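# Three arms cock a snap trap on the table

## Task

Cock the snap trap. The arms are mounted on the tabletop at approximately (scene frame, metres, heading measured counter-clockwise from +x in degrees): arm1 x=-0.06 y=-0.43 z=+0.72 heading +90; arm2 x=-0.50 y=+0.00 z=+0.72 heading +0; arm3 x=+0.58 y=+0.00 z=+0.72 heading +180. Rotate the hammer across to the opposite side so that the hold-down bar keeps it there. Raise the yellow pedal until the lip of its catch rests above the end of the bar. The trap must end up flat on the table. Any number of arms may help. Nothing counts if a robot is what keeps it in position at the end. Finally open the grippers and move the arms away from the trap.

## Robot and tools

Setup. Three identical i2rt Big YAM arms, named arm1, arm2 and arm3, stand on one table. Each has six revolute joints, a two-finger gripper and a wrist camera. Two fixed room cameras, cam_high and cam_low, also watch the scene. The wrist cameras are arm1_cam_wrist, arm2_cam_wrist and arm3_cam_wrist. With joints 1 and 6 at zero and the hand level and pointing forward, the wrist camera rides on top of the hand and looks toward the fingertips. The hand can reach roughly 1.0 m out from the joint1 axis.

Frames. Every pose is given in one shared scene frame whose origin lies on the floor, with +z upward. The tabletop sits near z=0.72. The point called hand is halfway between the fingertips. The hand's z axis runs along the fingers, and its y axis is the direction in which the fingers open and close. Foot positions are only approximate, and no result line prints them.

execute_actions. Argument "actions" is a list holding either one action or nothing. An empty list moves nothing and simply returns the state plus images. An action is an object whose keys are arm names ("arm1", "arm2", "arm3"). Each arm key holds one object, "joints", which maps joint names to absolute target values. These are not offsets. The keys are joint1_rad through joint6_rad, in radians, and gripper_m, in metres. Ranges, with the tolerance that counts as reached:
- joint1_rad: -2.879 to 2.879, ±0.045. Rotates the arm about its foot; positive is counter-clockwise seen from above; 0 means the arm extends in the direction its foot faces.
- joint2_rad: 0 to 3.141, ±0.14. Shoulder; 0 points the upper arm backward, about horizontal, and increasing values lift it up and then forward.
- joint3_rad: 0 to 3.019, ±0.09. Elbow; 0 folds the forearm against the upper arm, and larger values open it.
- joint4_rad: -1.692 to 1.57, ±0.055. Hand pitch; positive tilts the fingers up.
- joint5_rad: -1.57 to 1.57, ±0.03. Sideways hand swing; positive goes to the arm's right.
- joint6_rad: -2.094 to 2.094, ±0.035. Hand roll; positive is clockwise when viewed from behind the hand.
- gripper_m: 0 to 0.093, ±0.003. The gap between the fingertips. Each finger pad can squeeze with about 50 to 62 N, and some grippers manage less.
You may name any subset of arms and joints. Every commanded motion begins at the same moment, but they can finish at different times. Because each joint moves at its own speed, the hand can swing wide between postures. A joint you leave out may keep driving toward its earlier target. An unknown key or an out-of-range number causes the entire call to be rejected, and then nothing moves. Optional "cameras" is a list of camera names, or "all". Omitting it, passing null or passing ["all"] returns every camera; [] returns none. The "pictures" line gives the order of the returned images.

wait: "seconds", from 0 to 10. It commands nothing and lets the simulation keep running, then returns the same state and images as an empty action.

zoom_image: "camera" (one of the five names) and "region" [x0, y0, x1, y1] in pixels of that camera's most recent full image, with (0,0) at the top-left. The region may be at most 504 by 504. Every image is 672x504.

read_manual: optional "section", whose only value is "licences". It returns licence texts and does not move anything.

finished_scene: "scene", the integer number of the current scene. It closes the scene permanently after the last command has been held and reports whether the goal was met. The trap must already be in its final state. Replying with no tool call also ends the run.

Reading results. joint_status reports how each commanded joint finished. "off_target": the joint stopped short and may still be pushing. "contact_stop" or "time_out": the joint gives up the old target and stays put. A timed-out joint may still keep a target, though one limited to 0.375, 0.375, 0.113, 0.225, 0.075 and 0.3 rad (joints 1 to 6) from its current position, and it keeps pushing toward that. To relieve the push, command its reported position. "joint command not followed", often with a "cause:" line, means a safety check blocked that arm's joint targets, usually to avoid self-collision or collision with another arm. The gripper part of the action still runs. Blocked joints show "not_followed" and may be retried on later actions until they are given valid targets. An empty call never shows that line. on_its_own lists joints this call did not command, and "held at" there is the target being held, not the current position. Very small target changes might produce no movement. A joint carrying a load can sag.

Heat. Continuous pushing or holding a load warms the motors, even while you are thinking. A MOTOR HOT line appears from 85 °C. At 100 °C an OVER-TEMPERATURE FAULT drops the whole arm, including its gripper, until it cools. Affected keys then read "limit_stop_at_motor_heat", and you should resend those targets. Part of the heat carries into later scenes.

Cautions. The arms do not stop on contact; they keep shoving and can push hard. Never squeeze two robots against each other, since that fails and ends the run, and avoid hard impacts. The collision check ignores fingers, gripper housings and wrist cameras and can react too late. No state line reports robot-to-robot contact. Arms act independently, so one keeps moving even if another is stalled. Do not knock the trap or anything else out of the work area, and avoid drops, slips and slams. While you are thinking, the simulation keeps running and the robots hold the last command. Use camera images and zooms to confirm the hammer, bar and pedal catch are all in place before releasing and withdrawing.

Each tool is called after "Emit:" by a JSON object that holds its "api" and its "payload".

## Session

Emit:
{"api": "execute_actions", "payload": {"actions": []}}

Scene clock: 0.00 s.
arm1.joint_positions: joint1_rad=-0.015 joint2_rad=+0.430 joint3_rad=+1.478 joint4_rad=-1.530 joint5_rad=+0.010 joint6_rad=-0.012 gripper_m=+0.095
arm1.joint_status: not commanded
arm1.hand: x=-0.0572 y=-0.3157 z=+1.2942 quat_wxyz=(-0.369, +0.609, -0.601, -0.364) (m; scene frame)
arm2.joint_positions: joint1_rad=+0.010 joint2_rad=+0.447 joint3_rad=+1.476 joint4_rad=-1.533 joint5_rad=+0.003 joint6_rad=-0.003 gripper_m=+0.095
arm2.joint_status: not commanded
arm2.hand: x=-0.3842 y=-0.0065 z=+1.3381 quat_wxyz=(-0.513, -0.009, -0.858, +0.005) (m; scene frame)
arm3.joint_positions: joint1_rad=+0.005 joint2_rad=+0.427 joint3_rad=+1.454 joint4_rad=-1.553 joint5_rad=-0.007 joint6_rad=-0.014 gripper_m=+0.095
arm3.joint_status: not commanded
arm3.hand: x=+0.4623 y=+0.0096 z=+1.3372 quat_wxyz=(-0.005, +0.868, -0.012, -0.497) (m; scene frame)
pictures: arm1_cam_wrist, arm2_cam_wrist, arm3_cam_wrist, cam_high, cam_low
Images, in order (width x height): arm1_cam_wrist 672x504, arm2_cam_wrist 672x504, arm3_cam_wrist 672x504, cam_high 672x504, cam_low 672x504.

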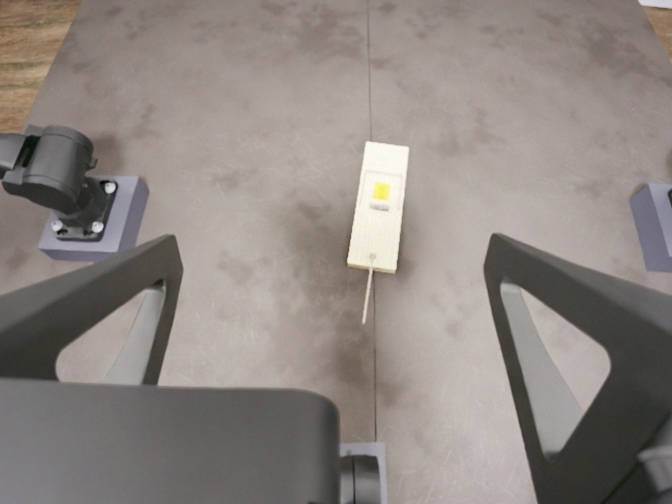

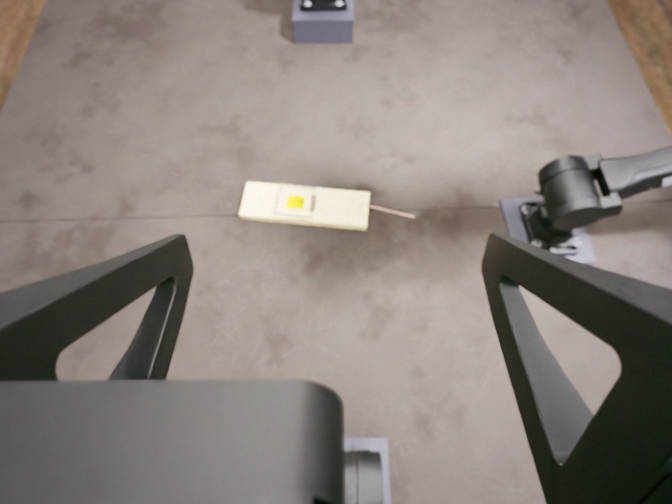

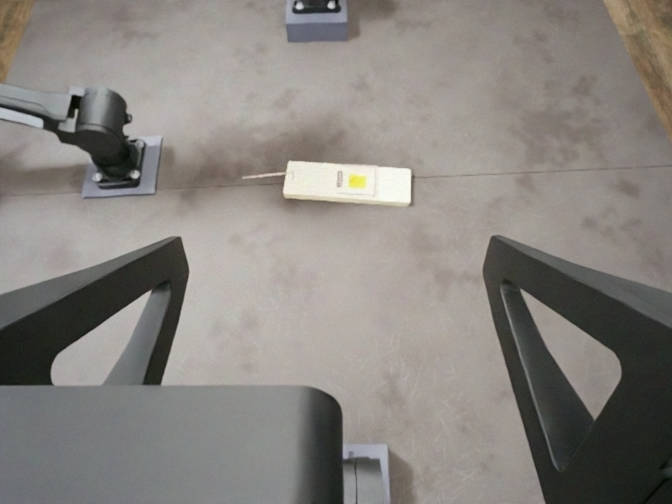

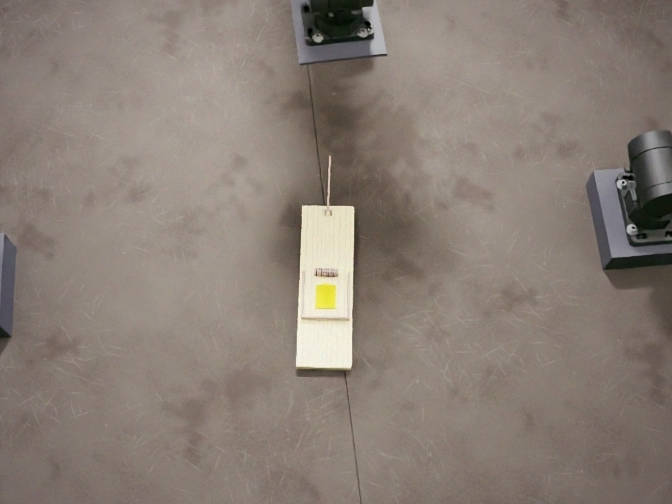

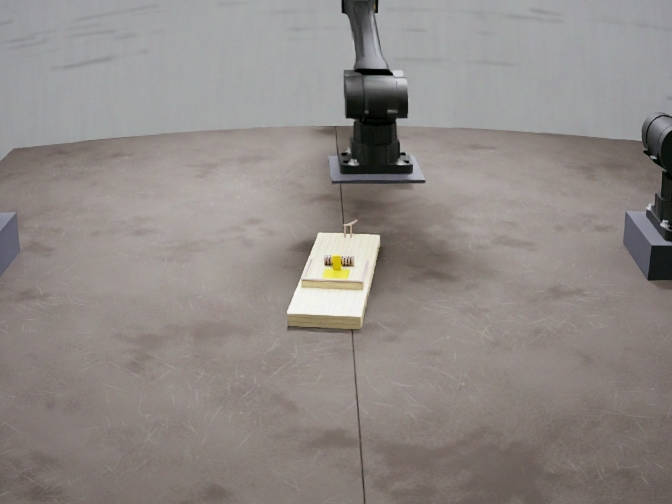

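Emit:
{"api": "execute_actions", "payload": {"actions": [{"arm2":{"joints":{"joint1_rad":0.23,"joint2_rad":1.86,"joint3_rad":1.3,"joint4_rad":-0.97,"joint6_rad":0.35,"gripper_m":0.016}},"arm1":{"joints":{"joint1_rad":0.215,"joint2_rad":0.9,"joint3_rad":0.33,"joint4_rad":0,"gripper_m":0}},"arm3":{"joints":{"joint2_rad":1.3,"joint3_rad":0.5,"joint4_rad":0.56,"joint1_rad":0.03}}}], "cameras": ["arm2_cam_wrist","cam_low"]}}

Scene clock: 4.17 s.
arm1.joint_positions: joint1_rad=+0.210 joint2_rad=+0.910 joint3_rad=+0.332 joint4_rad=-0.029 joint5_rad=+0.010 joint6_rad=-0.012 gripper_m=+0.001
arm1.joint_status: all done
arm1.hand: x=-0.1421 y=-0.0746 z=+0.8492 quat_wxyz=(-0.292, +0.697, -0.547, -0.360) (m; scene frame)
arm2.joint_positions: joint1_rad=+0.229 joint2_rad=+1.851 joint3_rad=+1.277 joint4_rad=-0.981 joint5_rad=+0.004 joint6_rad=+0.354 gripper_m=+0.016
arm2.joint_status: all done
arm2.hand: x=+0.0060 y=+0.1009 z=+0.8011 quat_wxyz=(-0.013, -0.077, -0.997, -0.003) (m; scene frame)
arm3.joint_positions: joint1_rad=+0.023 joint2_rad=+1.302 joint3_rad=+0.457 joint4_rad=+0.493 joint5_rad=-0.004 joint6_rad=+0.016 gripper_m=+0.095
arm3.joint_status: joint4_rad time_out (moved +2.046 of +2.113); the others done
arm3.on_its_own: joint4_rad reads +0.493 and still pushes toward +0.560 since a time_out
arm3.hand: x=+0.1082 y=+0.0115 z=+0.9262 quat_wxyz=(+0.004, +0.821, -0.017, -0.571) (m; scene frame)
pictures: arm2_cam_wrist, cam_low
Images, in order (width x height): arm2_cam_wrist 672x504, cam_low 672x504.

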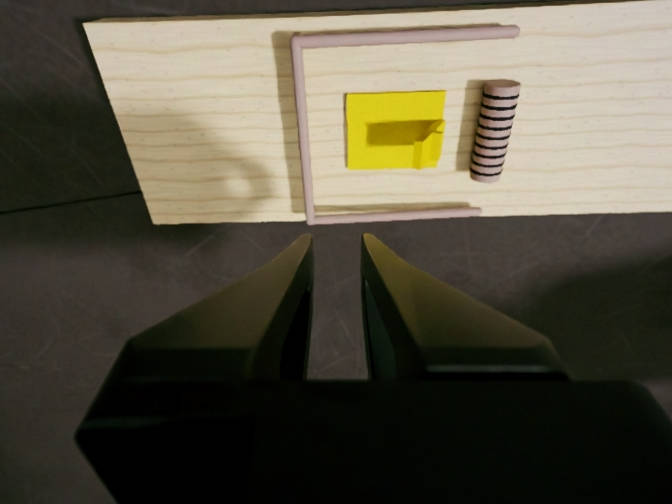

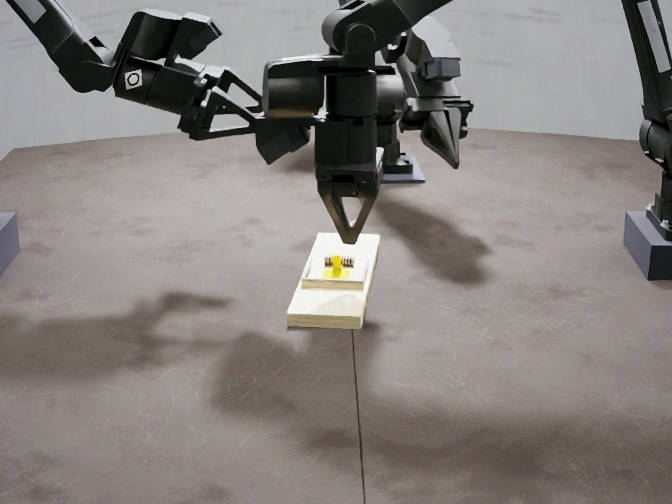

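Emit:
{"api": "execute_actions", "payload": {"actions": [{"arm2":{"joints":{"joint1_rad":0.262,"joint2_rad":1.9,"joint3_rad":1.255,"joint4_rad":-0.9}}}], "cameras": ["arm2_cam_wrist"]}}

Emit:
{"api": "execute_actions", "payload": {"actions": [{"arm2":{"joints":{"joint2_rad":1.94,"joint4_rad":-0.86}}}], "cameras": ["arm2_cam_wrist"]}}

Scene clock: 5.33 s.
arm1.joint_positions: joint1_rad=+0.210 joint2_rad=+0.910 joint3_rad=+0.332 joint4_rad=-0.029 joint5_rad=+0.010 joint6_rad=-0.012 gripper_m=+0.001
arm1.joint_status: not commanded
arm1.hand: x=-0.1421 y=-0.0746 z=+0.8492 quat_wxyz=(-0.292, +0.697, -0.547, -0.360) (m; scene frame)
arm2.joint_positions: joint1_rad=+0.256 joint2_rad=+1.909 joint3_rad=+1.243 joint4_rad=-0.913 joint5_rad=+0.005 joint6_rad=+0.356 gripper_m=+0.016
arm2.joint_status: all done
arm2.hand: x=-0.0027 y=+0.1133 z=+0.7620 quat_wxyz=(-0.002, -0.065, -0.998, +0.000) (m; scene frame)
arm3.joint_positions: joint1_rad=+0.023 joint2_rad=+1.302 joint3_rad=+0.457 joint4_rad=+0.540 joint5_rad=-0.004 joint6_rad=-0.006 gripper_m=+0.095
arm3.joint_status: not commanded
arm3.hand: x=+0.1045 y=+0.0116 z=+0.9370 quat_wxyz=(-0.002, +0.808, -0.008, -0.590) (m; scene frame)
pictures: arm2_cam_wrist
Images, in order (width x height): arm2_cam_wrist 672x504.

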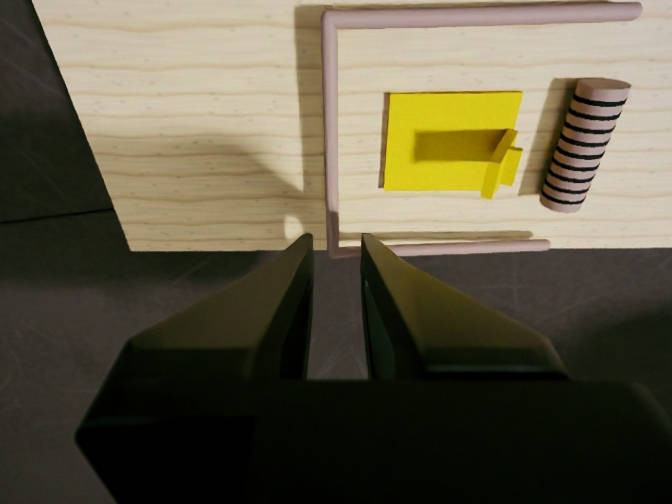

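Scene clock: 6.03 s.
arm1.joint_positions: joint1_rad=+0.210 joint2_rad=+0.910 joint3_rad=+0.332 joint4_rad=-0.029 joint5_rad=+0.010 joint6_rad=-0.012 gripper_m=+0.001
arm1.joint_status: not commanded
arm1.hand: x=-0.1421 y=-0.0746 z=+0.8492 quat_wxyz=(-0.292, +0.697, -0.547, -0.360) (m; scene frame)
arm2.joint_positions: joint1_rad=+0.256 joint2_rad=+1.938 joint3_rad=+1.243 joint4_rad=-0.872 joint5_rad=+0.005 joint6_rad=+0.356 gripper_m=+0.016
arm2.joint_status: all done
arm2.hand: x=+0.0030 y=+0.1146 z=+0.7478 quat_wxyz=(-0.008, -0.065, -0.998, -0.001) (m; scene frame)
arm3.joint_positions: joint1_rad=+0.023 joint2_rad=+1.302 joint3_rad=+0.457 joint4_rad=+0.540 joint5_rad=-0.004 joint6_rad=-0.006 gripper_m=+0.095
arm3.joint_status: not commanded
arm3.hand: x=+0.1045 y=+0.0116 z=+0.9370 quat_wxyz=(-0.002, +0.808, -0.008, -0.590) (m; scene frame)
pictures: arm2_cam_wrist
Images, in order (width x height): arm2_cam_wrist 672x504.

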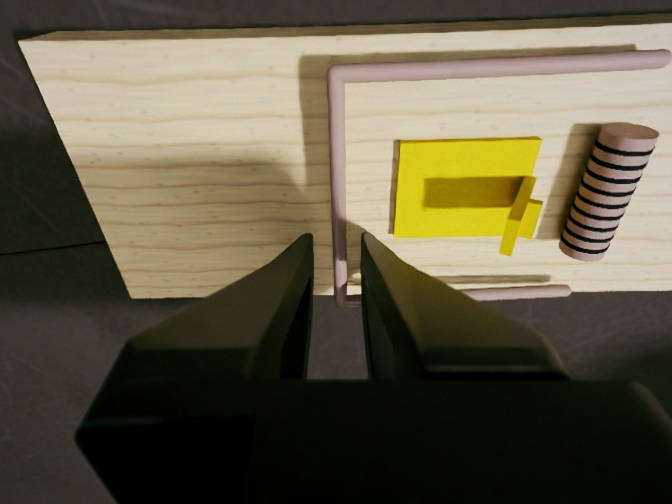

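Emit:
{"api": "execute_actions", "payload": {"actions": [{"arm2":{"joints":{"gripper_m":0}}}], "cameras": []}}

Emit:
{"api": "execute_actions", "payload": {"actions": [{"arm2":{"joints":{"joint1_rad":0.08,"joint2_rad":1.87,"joint3_rad":1.225,"joint4_rad":-0.9,"joint6_rad":1.69}}}], "cameras": ["cam_low"]}}

Emit:
{"api": "execute_actions", "payload": {"actions": [{"arm2":{"joints":{"joint2_rad":1.905,"joint4_rad":-0.86}}}], "cameras": []}}

Emit:
{"api": "execute_actions", "payload": {"actions": [{"arm2":{"joints":{"gripper_m":0.016,"joint2_rad":1.6,"joint3_rad":1.0,"joint4_rad":-0.7}}}], "cameras": []}}

Emit:
{"api": "execute_actions", "payload": {"actions": [{"arm2":{"joints":{"joint1_rad":0.245,"joint5_rad":0.4,"joint6_rad":-1.36}},"arm3":{"joints":{"joint2_rad":1.85,"joint3_rad":0.68,"joint4_rad":0.67}},"arm1":{"joints":{"joint2_rad":1.42,"joint3_rad":0.5,"joint4_rad":0.27}}}]}}

Scene clock: 6.97 s.
arm1.joint_positions: joint1_rad=+0.210 joint2_rad=+0.910 joint3_rad=+0.332 joint4_rad=-0.029 joint5_rad=+0.010 joint6_rad=-0.012 gripper_m=+0.001
arm1.joint_status: not commanded
arm1.hand: x=-0.1421 y=-0.0746 z=+0.8492 quat_wxyz=(-0.292, +0.697, -0.547, -0.360) (m; scene frame)
arm2.joint_positions: joint1_rad=+0.256 joint2_rad=+1.938 joint3_rad=+1.243 joint4_rad=-0.871 joint5_rad=+0.005 joint6_rad=+0.356 gripper_m=+0.003
arm2.joint_status: all done
arm2.hand: x=+0.0031 y=+0.1146 z=+0.7478 quat_wxyz=(-0.008, -0.065, -0.998, -0.001) (m; scene frame)
arm3.joint_positions: joint1_rad=+0.023 joint2_rad=+1.302 joint3_rad=+0.457 joint4_rad=+0.540 joint5_rad=-0.004 joint6_rad=-0.006 gripper_m=+0.095
arm3.joint_status: not commanded
arm3.hand: x=+0.1045 y=+0.0116 z=+0.9370 quat_wxyz=(-0.002, +0.808, -0.008, -0.590) (m; scene frame)
pictures: none
No camera images: the call's "cameras" was empty. Leave "cameras" out to get every camera's image.

Scene clock: 9.00 s.
arm1.joint_positions: joint1_rad=+0.210 joint2_rad=+0.910 joint3_rad=+0.332 joint4_rad=-0.029 joint5_rad=+0.010 joint6_rad=-0.012 gripper_m=+0.001
arm1.joint_status: not commanded
arm1.hand: x=-0.1421 y=-0.0746 z=+0.8492 quat_wxyz=(-0.292, +0.697, -0.547, -0.360) (m; scene frame)
arm2.joint_positions: joint1_rad=+0.073 joint2_rad=+1.901 joint3_rad=+1.213 joint4_rad=-0.890 joint5_rad=+0.003 joint6_rad=+1.673 gripper_m=+0.003
arm2.joint_status: all done
arm2.hand: x=+0.0022 y=+0.0206 z=+0.7568 quat_wxyz=(-0.001, -0.728, -0.686, -0.002) (m; scene frame)
arm3.joint_positions: joint1_rad=+0.023 joint2_rad=+1.302 joint3_rad=+0.457 joint4_rad=+0.540 joint5_rad=-0.004 joint6_rad=-0.006 gripper_m=+0.095
arm3.joint_status: not commanded
arm3.hand: x=+0.1045 y=+0.0116 z=+0.9370 quat_wxyz=(-0.002, +0.808, -0.008, -0.590) (m; scene frame)
pictures: cam_low
Images, in order (width x height): cam_low 672x504.

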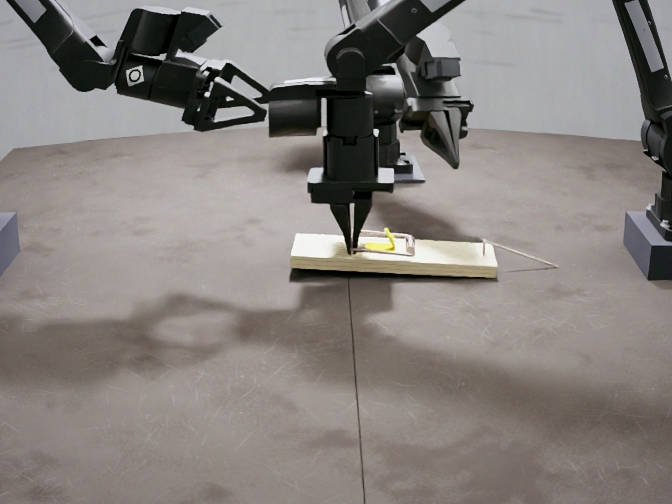

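Scene clock: 9.63 s.
arm1.joint_positions: joint1_rad=+0.210 joint2_rad=+0.910 joint3_rad=+0.332 joint4_rad=-0.029 joint5_rad=+0.010 joint6_rad=-0.012 gripper_m=+0.001
arm1.joint_status: not commanded
arm1.hand: x=-0.1421 y=-0.0746 z=+0.8492 quat_wxyz=(-0.292, +0.697, -0.547, -0.360) (m; scene frame)
arm2.joint_positions: joint1_rad=+0.073 joint2_rad=+1.906 joint3_rad=+1.213 joint4_rad=-0.872 joint5_rad=+0.003 joint6_rad=+1.674 gripper_m=+0.003
arm2.joint_status: all done
arm2.hand: x=+0.0057 y=+0.0208 z=+0.7540 quat_wxyz=(-0.005, -0.728, -0.685, -0.007) (m; scene frame)
arm3.joint_positions: joint1_rad=+0.023 joint2_rad=+1.302 joint3_rad=+0.457 joint4_rad=+0.540 joint5_rad=-0.004 joint6_rad=-0.006 gripper_m=+0.095
arm3.joint_status: not commanded
arm3.hand: x=+0.1045 y=+0.0116 z=+0.9370 quat_wxyz=(-0.002, +0.808, -0.008, -0.590) (m; scene frame)
pictures: none
No camera images: the call's "cameras" was empty. Leave "cameras" out to get every camera's image.

Scene clock: 10.73 s.
arm1.joint_positions: joint1_rad=+0.210 joint2_rad=+0.910 joint3_rad=+0.332 joint4_rad=-0.029 joint5_rad=+0.010 joint6_rad=-0.012 gripper_m=+0.001
arm1.joint_status: not commanded
arm1.hand: x=-0.1421 y=-0.0746 z=+0.8492 quat_wxyz=(-0.292, +0.697, -0.547, -0.360) (m; scene frame)
arm2.joint_positions: joint1_rad=+0.073 joint2_rad=+1.596 joint3_rad=+0.992 joint4_rad=-0.713 joint5_rad=+0.003 joint6_rad=+1.675 gripper_m=+0.016
arm2.joint_status: all done
arm2.hand: x=-0.0255 y=+0.0191 z=+0.8306 quat_wxyz=(-0.086, -0.722, -0.679, -0.101) (m; scene frame)
arm3.joint_positions: joint1_rad=+0.023 joint2_rad=+1.302 joint3_rad=+0.457 joint4_rad=+0.540 joint5_rad=-0.004 joint6_rad=-0.006 gripper_m=+0.095
arm3.joint_status: not commanded
arm3.hand: x=+0.1045 y=+0.0116 z=+0.9370 quat_wxyz=(-0.002, +0.808, -0.008, -0.590) (m; scene frame)
pictures: none
No camera images: the call's "cameras" was empty. Leave "cameras" out to get every camera's image.

Scene clock: 13.47 s.
arm1.joint_positions: joint1_rad=+0.210 joint2_rad=+1.425 joint3_rad=+0.476 joint4_rad=+0.245 joint5_rad=+0.010 joint6_rad=-0.012 gripper_m=+0.001
arm1.joint_status: all done
arm1.hand: x=-0.1607 y=+0.0025 z=+0.7729 quat_wxyz=(-0.265, +0.714, -0.560, -0.326) (m; scene frame)
arm2.joint_positions: joint1_rad=+0.255 joint2_rad=+1.596 joint3_rad=+0.992 joint4_rad=-0.713 joint5_rad=+0.397 joint6_rad=-1.344 gripper_m=+0.016
arm2.joint_status: all done
arm2.hand: x=-0.0256 y=+0.0396 z=+0.8436 quat_wxyz=(-0.007, +0.668, -0.707, +0.233) (m; scene frame)
arm3.joint_positions: joint1_rad=+0.023 joint2_rad=+1.854 joint3_rad=+0.668 joint4_rad=+0.662 joint5_rad=-0.004 joint6_rad=-0.006 gripper_m=+0.095
arm3.joint_status: all done
arm3.hand: x=+0.0308 y=+0.0115 z=+0.7809 quat_wxyz=(-0.001, +0.867, -0.008, -0.498) (m; scene frame)
pictures: arm1_cam_wrist, arm2_cam_wrist, arm3_cam_wrist, cam_high, cam_low
Images, in order (width x height): arm1_cam_wrist 672x504, arm2_cam_wrist 672x504, arm3_cam_wrist 672x504, cam_high 672x504, cam_low 672x504.

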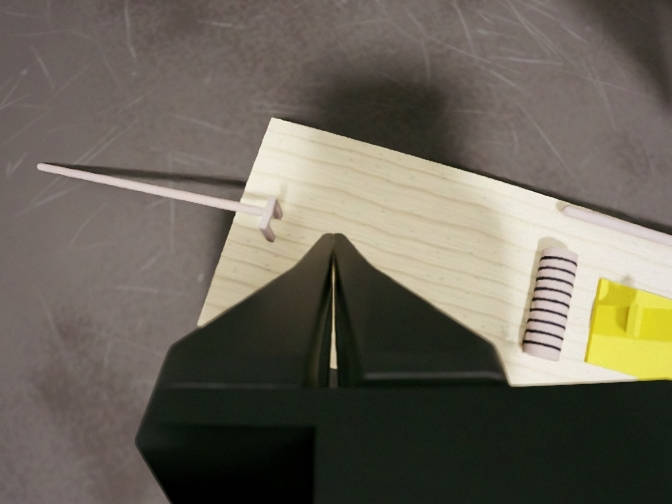

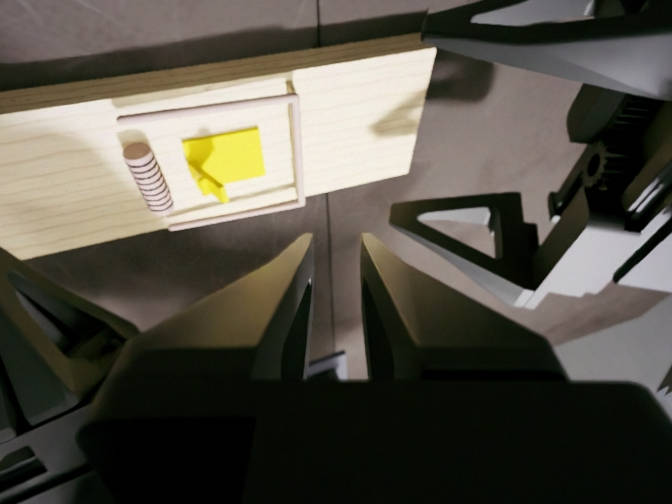

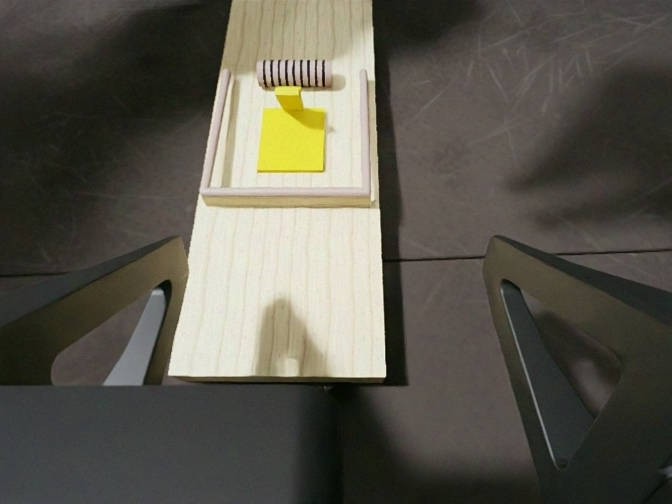

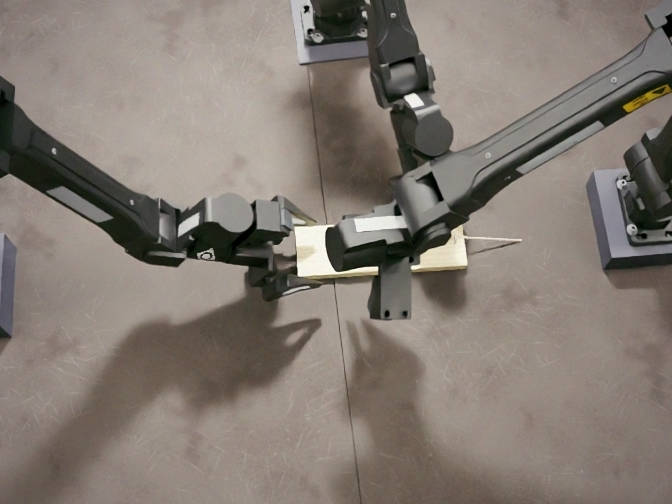

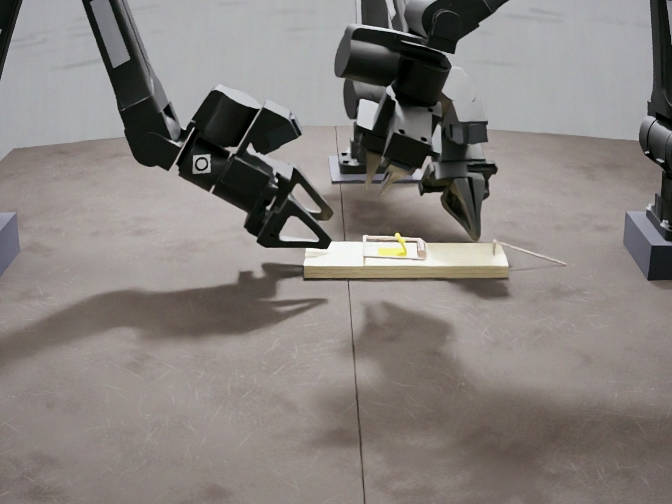

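Emit:
{"api": "execute_actions", "payload": {"actions": [{"arm3":{"joints":{"joint1_rad":0.052,"joint2_rad":1.87,"joint3_rad":0.71}},"arm2":{"joints":{"joint1_rad":0.205,"joint2_rad":1.74,"joint3_rad":1.0,"joint4_rad":-0.52}}}]}}

Scene clock: 15.30 s.
arm1.joint_positions: joint1_rad=+0.210 joint2_rad=+1.425 joint3_rad=+0.476 joint4_rad=+0.245 joint5_rad=+0.010 joint6_rad=-0.012 gripper_m=+0.001
arm1.joint_status: not commanded
arm1.hand: x=-0.1607 y=+0.0025 z=+0.7729 quat_wxyz=(-0.265, +0.714, -0.560, -0.326) (m; scene frame)
arm2.joint_positions: joint1_rad=+0.208 joint2_rad=+1.759 joint3_rad=+0.987 joint4_rad=-0.536 joint5_rad=+0.398 joint6_rad=-1.345 gripper_m=+0.016
arm2.joint_status: all done
arm2.hand: x=-0.0024 y=+0.0215 z=+0.7772 quat_wxyz=(-0.005, +0.651, -0.722, +0.236) (m; scene frame)
arm3.joint_positions: joint1_rad=+0.049 joint2_rad=+1.854 joint3_rad=+0.668 joint4_rad=+0.662 joint5_rad=-0.005 joint6_rad=-0.007 gripper_m=+0.095
arm3.joint_status: all done
arm3.hand: x=+0.0307 y=-0.0029 z=+0.7810 quat_wxyz=(+0.006, +0.867, +0.003, -0.498) (m; scene frame)
pictures: arm1_cam_wrist, arm2_cam_wrist, arm3_cam_wrist, cam_high, cam_low
Images, in order (width x height): arm1_cam_wrist 672x504, arm2_cam_wrist 672x504, arm3_cam_wrist 672x504, cam_high 672x504, cam_low 672x504.

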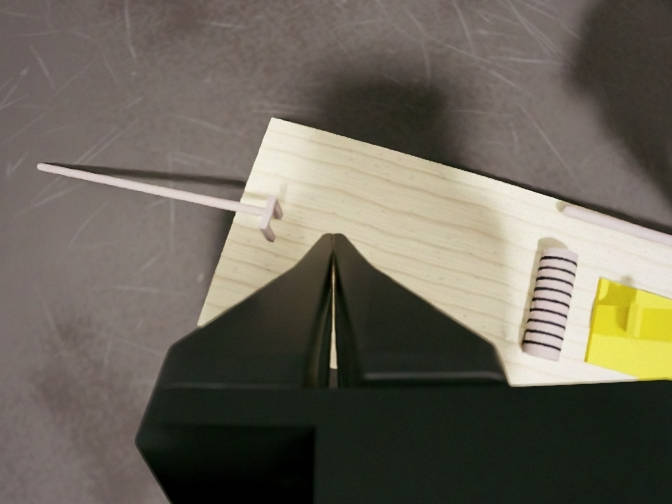

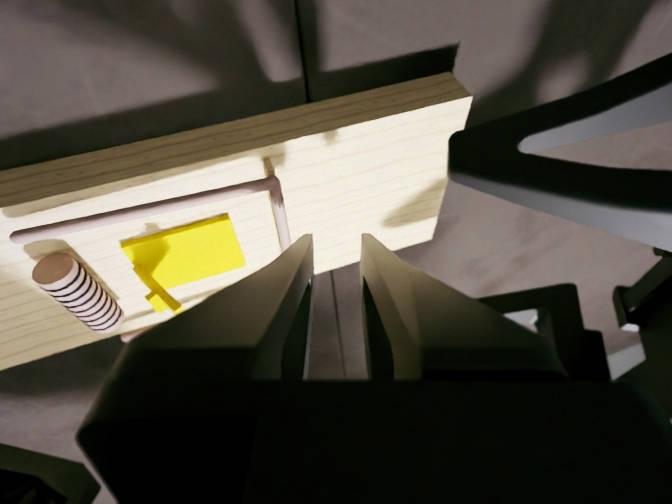

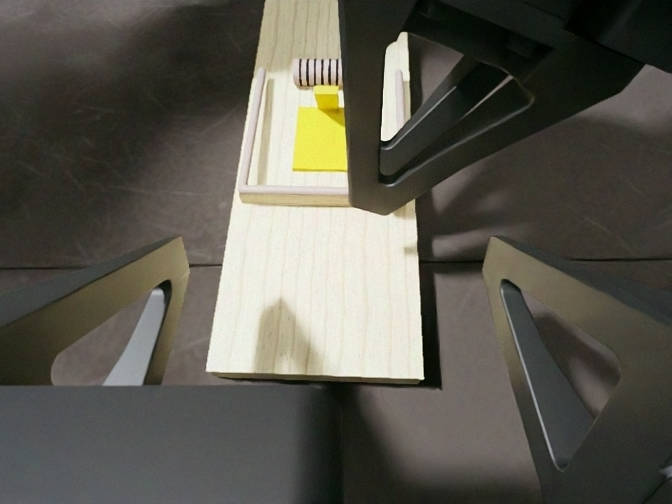

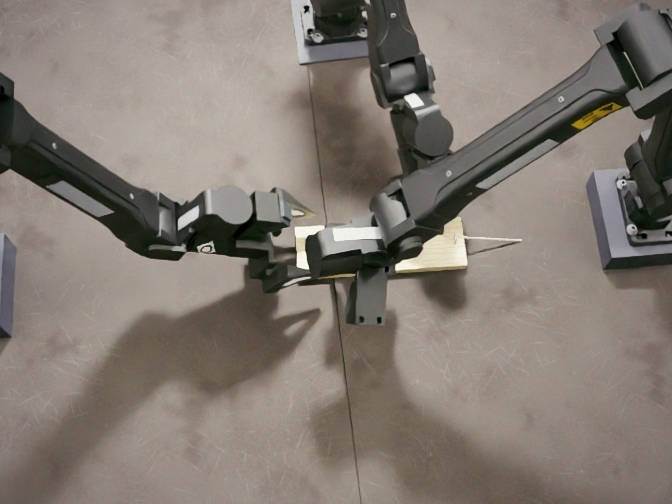

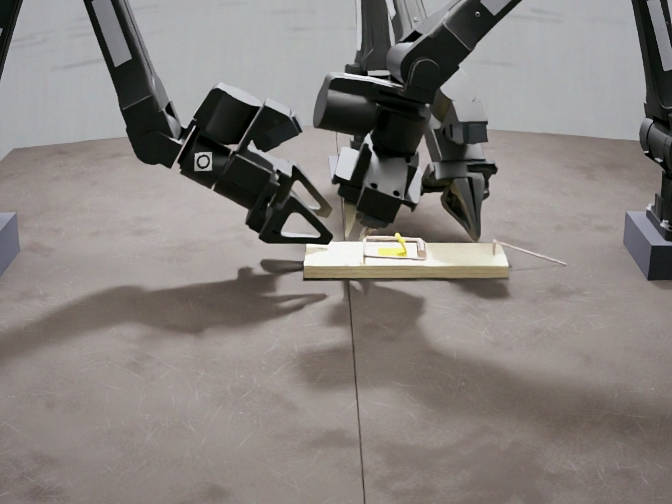

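Emit:
{"api": "execute_actions", "payload": {"actions": [{"arm3":{"joints":{"joint1_rad":0.068,"joint3_rad":0.74}},"arm2":{"joints":{"joint2_rad":1.66}}}], "cameras": []}}

Emit:
{"api": "execute_actions", "payload": {"actions": [{"arm3":{"joints":{"joint2_rad":1.97,"joint3_rad":0.73}}}], "cameras": ["arm3_cam_wrist","cam_low"]}}

Emit:
{"api": "execute_actions", "payload": {"actions": [{"arm3":{"joints":{"gripper_m":0.03}}}], "cameras": []}}

Emit:
{"api": "execute_actions", "payload": {"actions": [{"arm3":{"joints":{"joint1_rad":0.035,"joint2_rad":1.94,"joint3_rad":0.68}},"arm2":{"joints":{"joint1_rad":0.23,"joint2_rad":1.74,"joint3_rad":1.03}}}]}}

Scene clock: 16.53 s.
arm1.joint_positions: joint1_rad=+0.210 joint2_rad=+1.425 joint3_rad=+0.476 joint4_rad=+0.245 joint5_rad=+0.010 joint6_rad=-0.012 gripper_m=+0.001
arm1.joint_status: not commanded
arm1.hand: x=-0.1607 y=+0.0025 z=+0.7729 quat_wxyz=(-0.265, +0.714, -0.560, -0.326) (m; scene frame)
arm2.joint_positions: joint1_rad=+0.208 joint2_rad=+1.662 joint3_rad=+0.987 joint4_rad=-0.535 joint5_rad=+0.398 joint6_rad=-1.345 gripper_m=+0.016
arm2.joint_status: all done
arm2.hand: x=+0.0078 y=+0.0232 z=+0.8235 quat_wxyz=(-0.045, +0.638, -0.723, +0.261) (m; scene frame)
arm3.joint_positions: joint1_rad=+0.062 joint2_rad=+1.854 joint3_rad=+0.709 joint4_rad=+0.662 joint5_rad=-0.005 joint6_rad=-0.007 gripper_m=+0.095
arm3.joint_status: all done
arm3.hand: x=+0.0117 y=-0.0102 z=+0.7958 quat_wxyz=(+0.009, +0.857, +0.009, -0.516) (m; scene frame)
pictures: none
No camera images: the call's "cameras" was empty. Leave "cameras" out to get every camera's image.

Scene clock: 17.47 s.
arm1.joint_positions: joint1_rad=+0.210 joint2_rad=+1.425 joint3_rad=+0.476 joint4_rad=+0.245 joint5_rad=+0.010 joint6_rad=-0.012 gripper_m=+0.001
arm1.joint_status: not commanded
arm1.hand: x=-0.1607 y=+0.0025 z=+0.7729 quat_wxyz=(-0.265, +0.714, -0.560, -0.326) (m; scene frame)
arm2.joint_positions: joint1_rad=+0.208 joint2_rad=+1.662 joint3_rad=+0.987 joint4_rad=-0.535 joint5_rad=+0.398 joint6_rad=-1.345 gripper_m=+0.016
arm2.joint_status: not commanded
arm2.hand: x=+0.0078 y=+0.0232 z=+0.8235 quat_wxyz=(-0.045, +0.638, -0.723, +0.261) (m; scene frame)
arm3.joint_positions: joint1_rad=+0.062 joint2_rad=+1.967 joint3_rad=+0.709 joint4_rad=+0.662 joint5_rad=-0.005 joint6_rad=-0.007 gripper_m=+0.095
arm3.joint_status: all done
arm3.hand: x=+0.0288 y=-0.0105 z=+0.7349 quat_wxyz=(+0.009, +0.884, +0.009, -0.466) (m; scene frame)
pictures: arm3_cam_wrist, cam_low
Images, in order (width x height): arm3_cam_wrist 672x504, cam_low 672x504.

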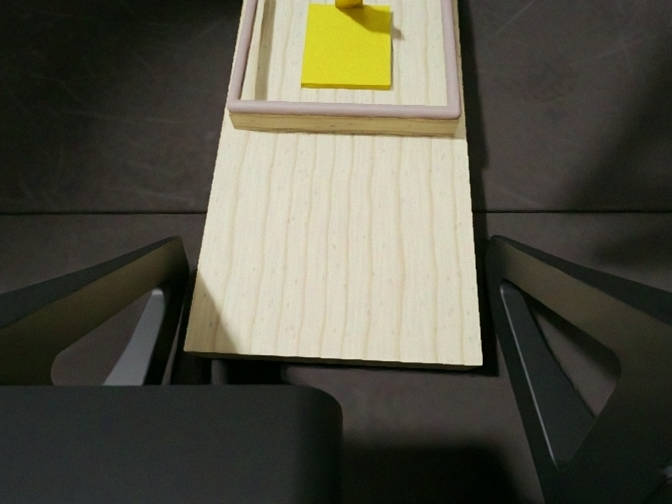

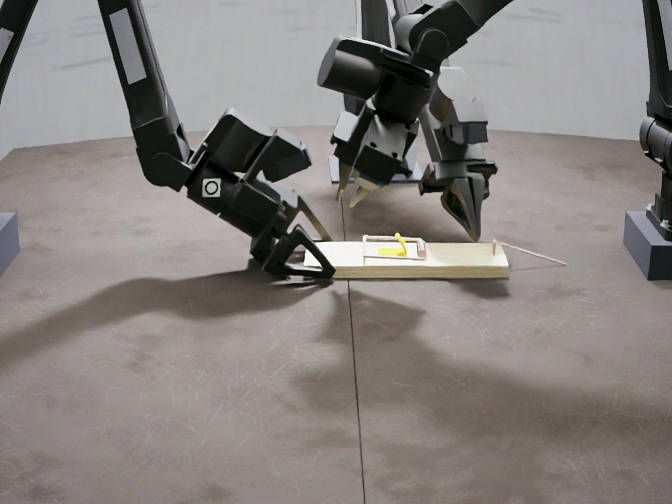

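Scene clock: 18.10 s.
arm1.joint_positions: joint1_rad=+0.210 joint2_rad=+1.425 joint3_rad=+0.476 joint4_rad=+0.245 joint5_rad=+0.010 joint6_rad=-0.012 gripper_m=+0.001
arm1.joint_status: not commanded
arm1.hand: x=-0.1607 y=+0.0025 z=+0.7729 quat_wxyz=(-0.265, +0.714, -0.560, -0.326) (m; scene frame)
arm2.joint_positions: joint1_rad=+0.208 joint2_rad=+1.662 joint3_rad=+0.987 joint4_rad=-0.535 joint5_rad=+0.398 joint6_rad=-1.345 gripper_m=+0.016
arm2.joint_status: not commanded
arm2.hand: x=+0.0078 y=+0.0232 z=+0.8235 quat_wxyz=(-0.045, +0.638, -0.723, +0.261) (m; scene frame)
arm3.joint_positions: joint1_rad=+0.062 joint2_rad=+1.967 joint3_rad=+0.709 joint4_rad=+0.662 joint5_rad=-0.005 joint6_rad=-0.007 gripper_m=+0.079
arm3.joint_status: gripper_m off_target (ended at +0.079, target +0.030)
arm3.hand: x=+0.0288 y=-0.0106 z=+0.7349 quat_wxyz=(+0.009, +0.884, +0.010, -0.466) (m; scene frame)
pictures: none
No camera images: the call's "cameras" was empty. Leave "cameras" out to get every camera's image.

Scene clock: 18.90 s.
arm1.joint_positions: joint1_rad=+0.210 joint2_rad=+1.425 joint3_rad=+0.476 joint4_rad=+0.245 joint5_rad=+0.010 joint6_rad=-0.012 gripper_m=+0.001
arm1.joint_status: not commanded
arm1.hand: x=-0.1607 y=+0.0025 z=+0.7729 quat_wxyz=(-0.265, +0.714, -0.560, -0.326) (m; scene frame)
arm2.joint_positions: joint1_rad=+0.220 joint2_rad=+1.752 joint3_rad=+0.992 joint4_rad=-0.535 joint5_rad=+0.398 joint6_rad=-1.345 gripper_m=+0.016
arm2.joint_status: all done
arm2.hand: x=+0.0007 y=+0.0282 z=+0.7823 quat_wxyz=(-0.012, +0.653, -0.718, +0.239) (m; scene frame)
arm3.joint_positions: joint1_rad=+0.044 joint2_rad=+1.958 joint3_rad=+0.693 joint4_rad=+0.662 joint5_rad=-0.008 joint6_rad=-0.010 gripper_m=+0.079
arm3.joint_status: all done
arm3.hand: x=+0.0350 y=-0.0014 z=+0.7345 quat_wxyz=(+0.006, +0.886, +0.004, -0.463) (m; scene frame)
pictures: arm1_cam_wrist, arm2_cam_wrist, arm3_cam_wrist, cam_high, cam_low
Images, in order (width x height): arm1_cam_wrist 672x504, arm2_cam_wrist 672x504, arm3_cam_wrist 672x504, cam_high 672x504, cam_low 672x504.

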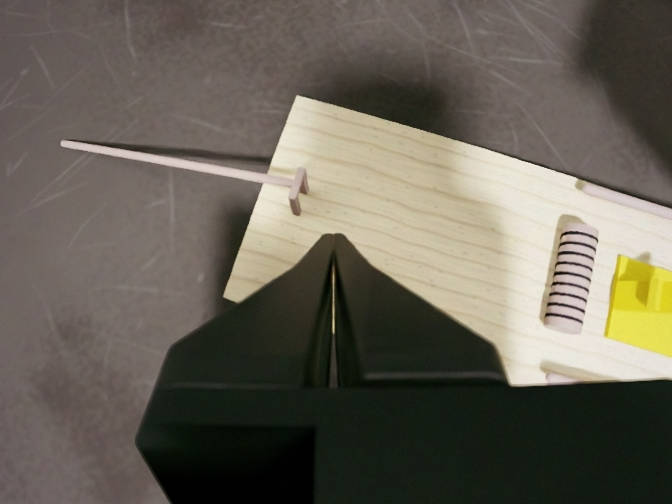

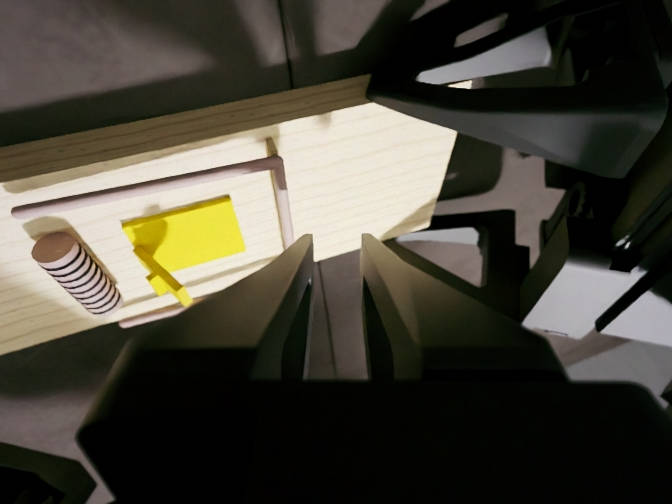

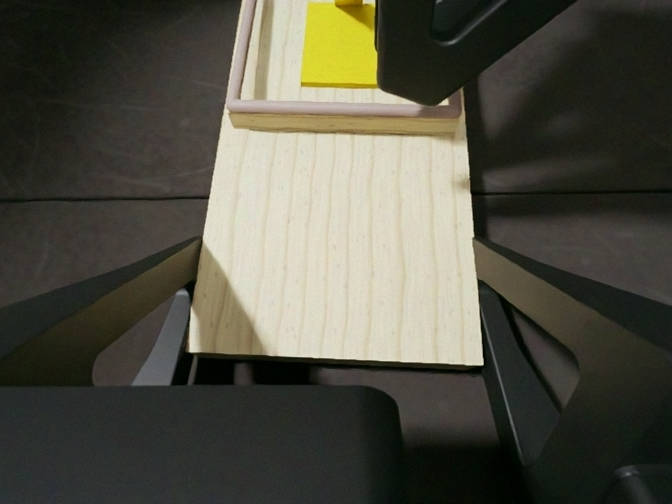

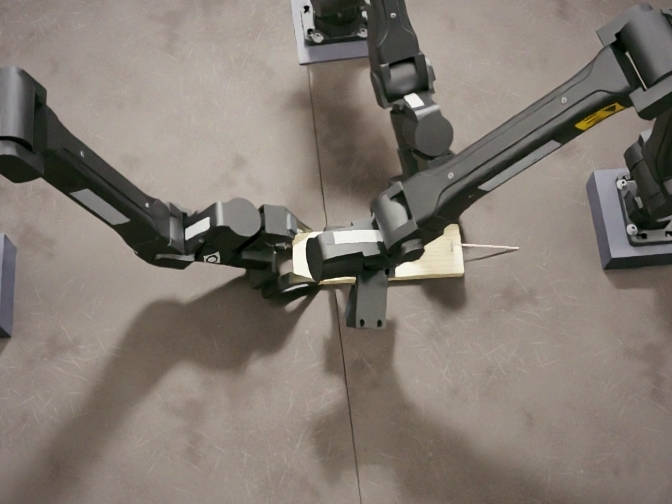

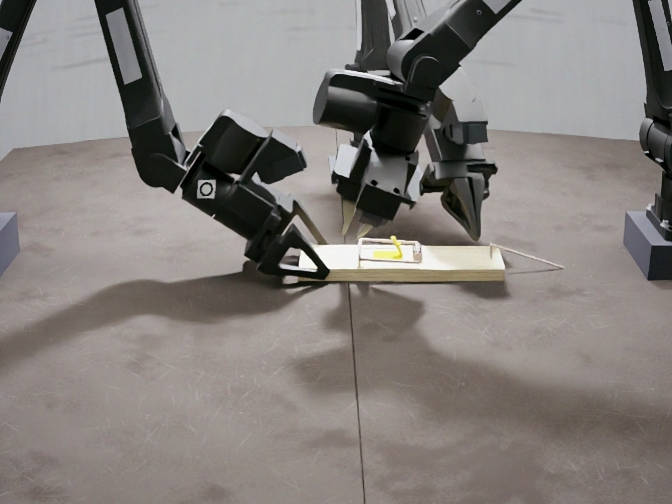

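Drag a little more.

Emit:
{"api": "execute_actions", "payload": {"actions": [{"arm3":{"joints":{"joint1_rad":0.02,"joint2_rad":1.93,"joint3_rad":0.655}}}], "cameras": []}}

Emit:
{"api": "execute_actions", "payload": {"actions": [{"arm1":{"joints":{"joint2_rad":1.53}},"arm3":{"joints":{"joint2_rad":1.95}},"arm2":{"joints":{"joint2_rad":1.78}}}], "cameras": ["arm2_cam_wrist","cam_low","arm3_cam_wrist"]}}

Scene clock: 19.70 s.
arm1.joint_positions: joint1_rad=+0.210 joint2_rad=+1.425 joint3_rad=+0.476 joint4_rad=+0.245 joint5_rad=+0.010 joint6_rad=-0.012 gripper_m=+0.001
arm1.joint_status: not commanded
arm1.hand: x=-0.1607 y=+0.0025 z=+0.7729 quat_wxyz=(-0.265, +0.714, -0.560, -0.326) (m; scene frame)
arm2.joint_positions: joint1_rad=+0.220 joint2_rad=+1.752 joint3_rad=+0.992 joint4_rad=-0.535 joint5_rad=+0.398 joint6_rad=-1.345 gripper_m=+0.016
arm2.joint_status: not commanded
arm2.hand: x=+0.0007 y=+0.0282 z=+0.7823 quat_wxyz=(-0.012, +0.653, -0.718, +0.239) (m; scene frame)
arm3.joint_positions: joint1_rad=+0.030 joint2_rad=+1.945 joint3_rad=+0.669 joint4_rad=+0.665 joint5_rad=-0.008 joint6_rad=-0.012 gripper_m=+0.079
arm3.joint_status: all done
arm3.hand: x=+0.0445 y=+0.0061 z=+0.7340 quat_wxyz=(+0.002, +0.888, -0.002, -0.459) (m; scene frame)
pictures: none
No camera images: the call's "cameras" was empty. Leave "cameras" out to get every camera's image.

Scene clock: 20.40 s.
arm1.joint_positions: joint1_rad=+0.210 joint2_rad=+1.483 joint3_rad=+0.487 joint4_rad=+0.273 joint5_rad=+0.014 joint6_rad=-0.012 gripper_m=+0.001
arm1.joint_status: all done
arm1.hand: x=-0.1611 y=+0.0066 z=+0.7575 quat_wxyz=(-0.261, +0.717, -0.563, -0.318) (m; scene frame)
arm2.joint_positions: joint1_rad=+0.220 joint2_rad=+1.780 joint3_rad=+0.992 joint4_rad=-0.535 joint5_rad=+0.398 joint6_rad=-1.345 gripper_m=+0.016
arm2.joint_status: all done
arm2.hand: x=-0.0029 y=+0.0276 z=+0.7689 quat_wxyz=(+0.000, +0.657, -0.718, +0.232) (m; scene frame)
arm3.joint_positions: joint1_rad=+0.025 joint2_rad=+1.945 joint3_rad=+0.669 joint4_rad=+0.665 joint5_rad=-0.004 joint6_rad=-0.009 gripper_m=+0.079
arm3.joint_status: all done
arm3.hand: x=+0.0446 y=+0.0096 z=+0.7340 quat_wxyz=(+0.000, +0.888, -0.006, -0.459) (m; scene frame)
pictures: arm2_cam_wrist, arm3_cam_wrist, cam_low
Images, in order (width x height): arm2_cam_wrist 672x504, arm3_cam_wrist 672x504, cam_low 672x504.

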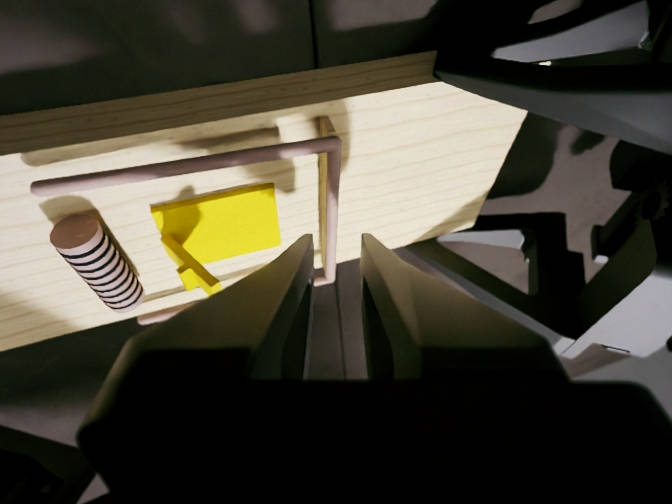

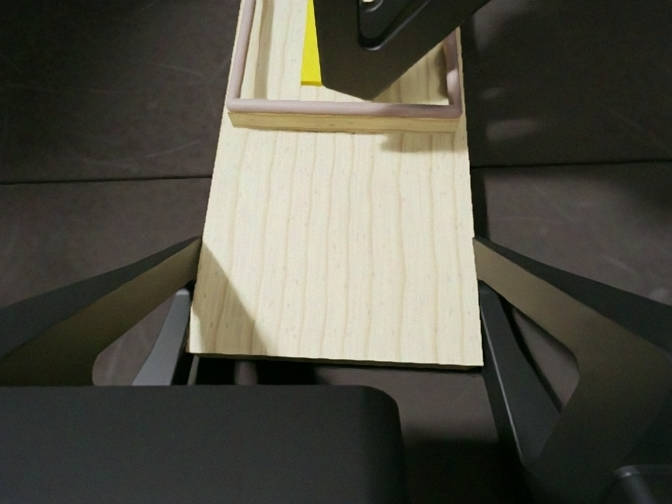

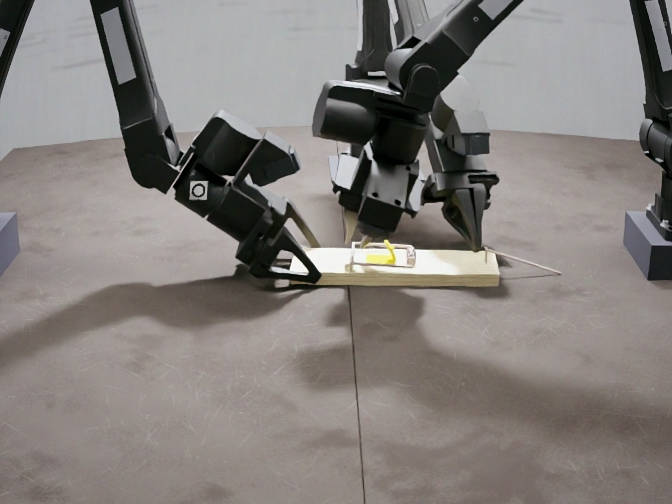

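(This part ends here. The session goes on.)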